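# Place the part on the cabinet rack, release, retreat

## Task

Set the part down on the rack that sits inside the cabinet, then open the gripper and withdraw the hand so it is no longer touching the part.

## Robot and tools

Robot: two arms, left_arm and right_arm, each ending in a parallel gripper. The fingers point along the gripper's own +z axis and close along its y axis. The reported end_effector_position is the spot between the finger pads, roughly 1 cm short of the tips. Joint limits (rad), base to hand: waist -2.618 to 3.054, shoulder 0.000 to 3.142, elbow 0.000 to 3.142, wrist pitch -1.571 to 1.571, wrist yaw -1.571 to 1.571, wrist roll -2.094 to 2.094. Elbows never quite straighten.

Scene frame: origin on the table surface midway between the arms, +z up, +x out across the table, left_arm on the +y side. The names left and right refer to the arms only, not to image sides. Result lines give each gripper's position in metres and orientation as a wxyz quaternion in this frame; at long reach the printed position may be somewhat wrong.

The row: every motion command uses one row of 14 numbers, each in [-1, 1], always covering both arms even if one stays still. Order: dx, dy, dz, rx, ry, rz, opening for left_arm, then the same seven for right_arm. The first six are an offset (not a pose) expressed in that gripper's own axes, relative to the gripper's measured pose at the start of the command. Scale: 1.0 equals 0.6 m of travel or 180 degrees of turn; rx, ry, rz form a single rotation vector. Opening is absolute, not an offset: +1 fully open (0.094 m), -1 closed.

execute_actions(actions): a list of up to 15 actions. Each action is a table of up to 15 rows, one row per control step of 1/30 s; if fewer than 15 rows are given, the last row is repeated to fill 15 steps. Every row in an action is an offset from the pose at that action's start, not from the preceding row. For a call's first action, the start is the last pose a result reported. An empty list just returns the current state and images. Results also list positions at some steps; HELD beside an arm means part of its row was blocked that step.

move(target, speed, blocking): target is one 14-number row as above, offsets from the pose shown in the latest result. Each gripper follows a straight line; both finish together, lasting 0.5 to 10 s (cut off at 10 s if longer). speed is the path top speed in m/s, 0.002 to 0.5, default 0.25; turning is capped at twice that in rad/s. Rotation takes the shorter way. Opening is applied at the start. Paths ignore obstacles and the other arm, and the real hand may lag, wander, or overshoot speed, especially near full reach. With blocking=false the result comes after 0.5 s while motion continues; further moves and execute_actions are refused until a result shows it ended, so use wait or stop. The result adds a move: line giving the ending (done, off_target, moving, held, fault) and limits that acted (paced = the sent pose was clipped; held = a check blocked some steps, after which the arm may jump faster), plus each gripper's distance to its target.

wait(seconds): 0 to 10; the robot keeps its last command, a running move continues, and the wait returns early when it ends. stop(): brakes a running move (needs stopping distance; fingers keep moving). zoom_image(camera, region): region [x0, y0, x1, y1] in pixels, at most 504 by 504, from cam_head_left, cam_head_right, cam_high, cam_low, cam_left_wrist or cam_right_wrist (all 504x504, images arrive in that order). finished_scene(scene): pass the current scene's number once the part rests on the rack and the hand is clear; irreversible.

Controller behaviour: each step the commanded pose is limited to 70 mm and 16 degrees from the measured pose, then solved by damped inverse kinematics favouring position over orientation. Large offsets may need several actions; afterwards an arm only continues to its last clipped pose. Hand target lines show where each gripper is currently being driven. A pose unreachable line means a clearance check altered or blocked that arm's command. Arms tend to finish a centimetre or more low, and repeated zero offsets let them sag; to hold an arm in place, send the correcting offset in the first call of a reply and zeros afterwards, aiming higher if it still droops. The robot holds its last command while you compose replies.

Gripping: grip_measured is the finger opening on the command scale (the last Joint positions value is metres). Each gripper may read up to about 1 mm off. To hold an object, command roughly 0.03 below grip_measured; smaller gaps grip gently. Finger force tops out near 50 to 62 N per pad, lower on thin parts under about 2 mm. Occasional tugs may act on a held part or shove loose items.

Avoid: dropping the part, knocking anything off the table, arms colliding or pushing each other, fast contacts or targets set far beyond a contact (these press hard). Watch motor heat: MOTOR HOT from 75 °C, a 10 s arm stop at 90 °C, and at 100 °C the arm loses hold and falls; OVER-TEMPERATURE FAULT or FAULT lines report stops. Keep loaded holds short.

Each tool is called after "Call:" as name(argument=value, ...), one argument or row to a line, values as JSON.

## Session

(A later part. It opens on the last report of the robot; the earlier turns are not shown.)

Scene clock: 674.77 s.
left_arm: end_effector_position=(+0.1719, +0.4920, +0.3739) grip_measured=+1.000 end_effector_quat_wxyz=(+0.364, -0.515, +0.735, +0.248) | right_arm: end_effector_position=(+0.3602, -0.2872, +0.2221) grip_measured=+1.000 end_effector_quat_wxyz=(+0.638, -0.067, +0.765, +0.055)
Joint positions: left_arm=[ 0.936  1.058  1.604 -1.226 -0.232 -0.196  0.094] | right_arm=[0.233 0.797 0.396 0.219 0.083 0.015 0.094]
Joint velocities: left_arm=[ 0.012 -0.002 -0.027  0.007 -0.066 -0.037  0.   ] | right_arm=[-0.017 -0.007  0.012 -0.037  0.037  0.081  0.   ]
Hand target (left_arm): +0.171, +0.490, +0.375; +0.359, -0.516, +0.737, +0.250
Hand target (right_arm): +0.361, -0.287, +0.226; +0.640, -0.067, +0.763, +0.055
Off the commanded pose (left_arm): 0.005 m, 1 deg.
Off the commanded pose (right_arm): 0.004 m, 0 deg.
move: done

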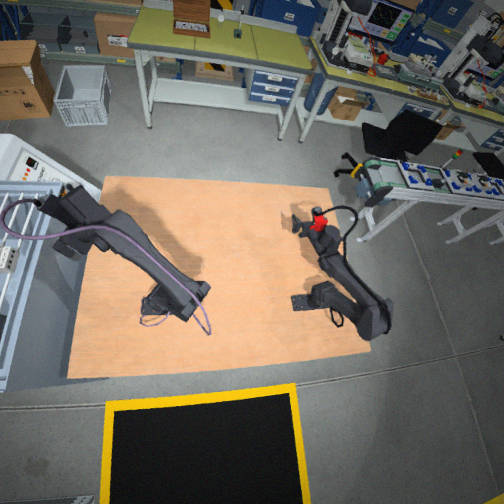

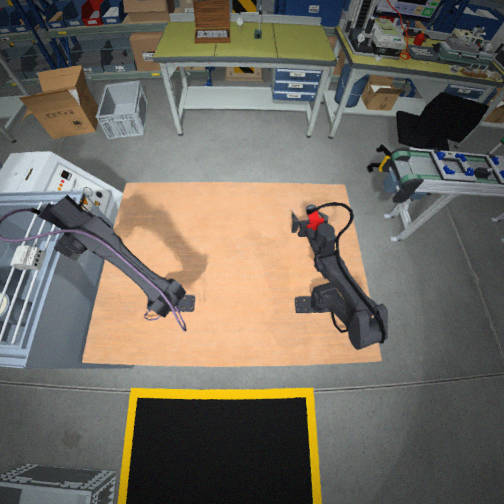

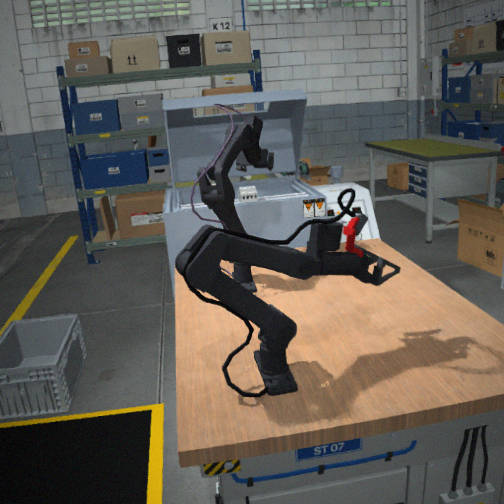

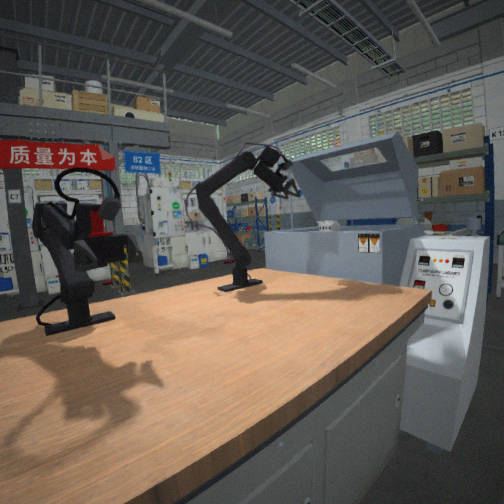

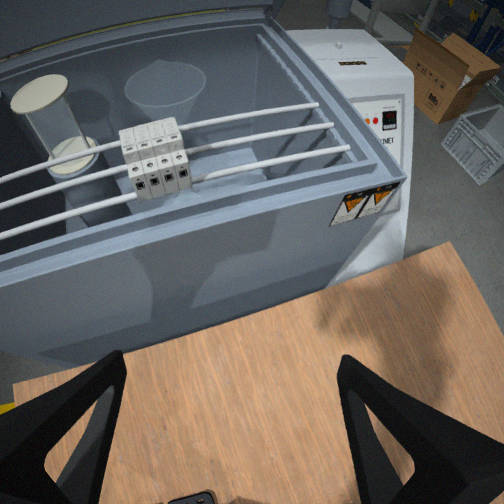

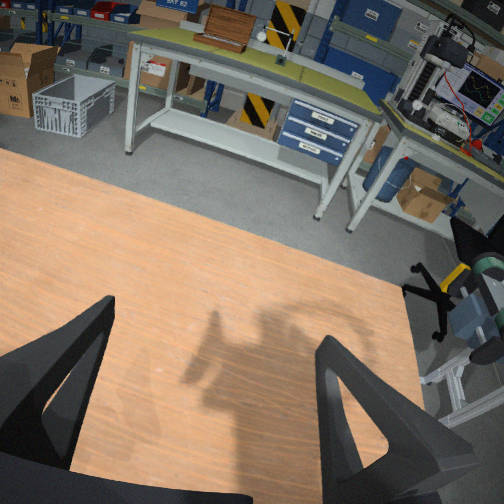

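Call:
zoom_image(
  camera="cam_left_wrist",
  region=[80, 90, 240, 230],
)

Call:
zoom_image(
  camera="cam_head_right",
  region=[0, 220, 80, 300],
)

Region (80, 90, 240, 230) of cam_left_wrist's 504x504 image, scaled by 3.150, with more detail than that image has; it fills the top 441 rows of this view, and the rest is white.

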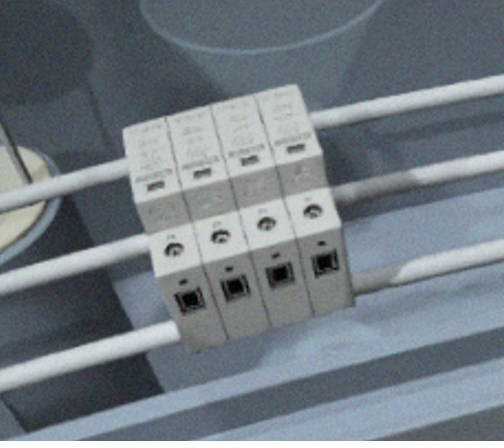

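Region (0, 220, 80, 300) of cam_head_right's 504x504 image, scaled by 6.300, with more detail than that image has.

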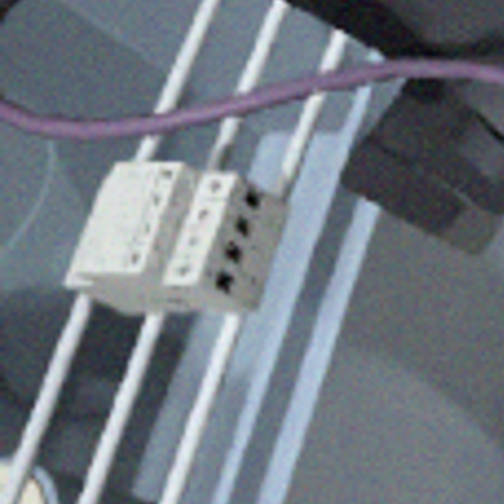

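The part is resting squarely across the two front rods, and the arm is clear of the cabinet.

Call:
finished_scene(
  scene=2,
)

The scene is finished: the task was done.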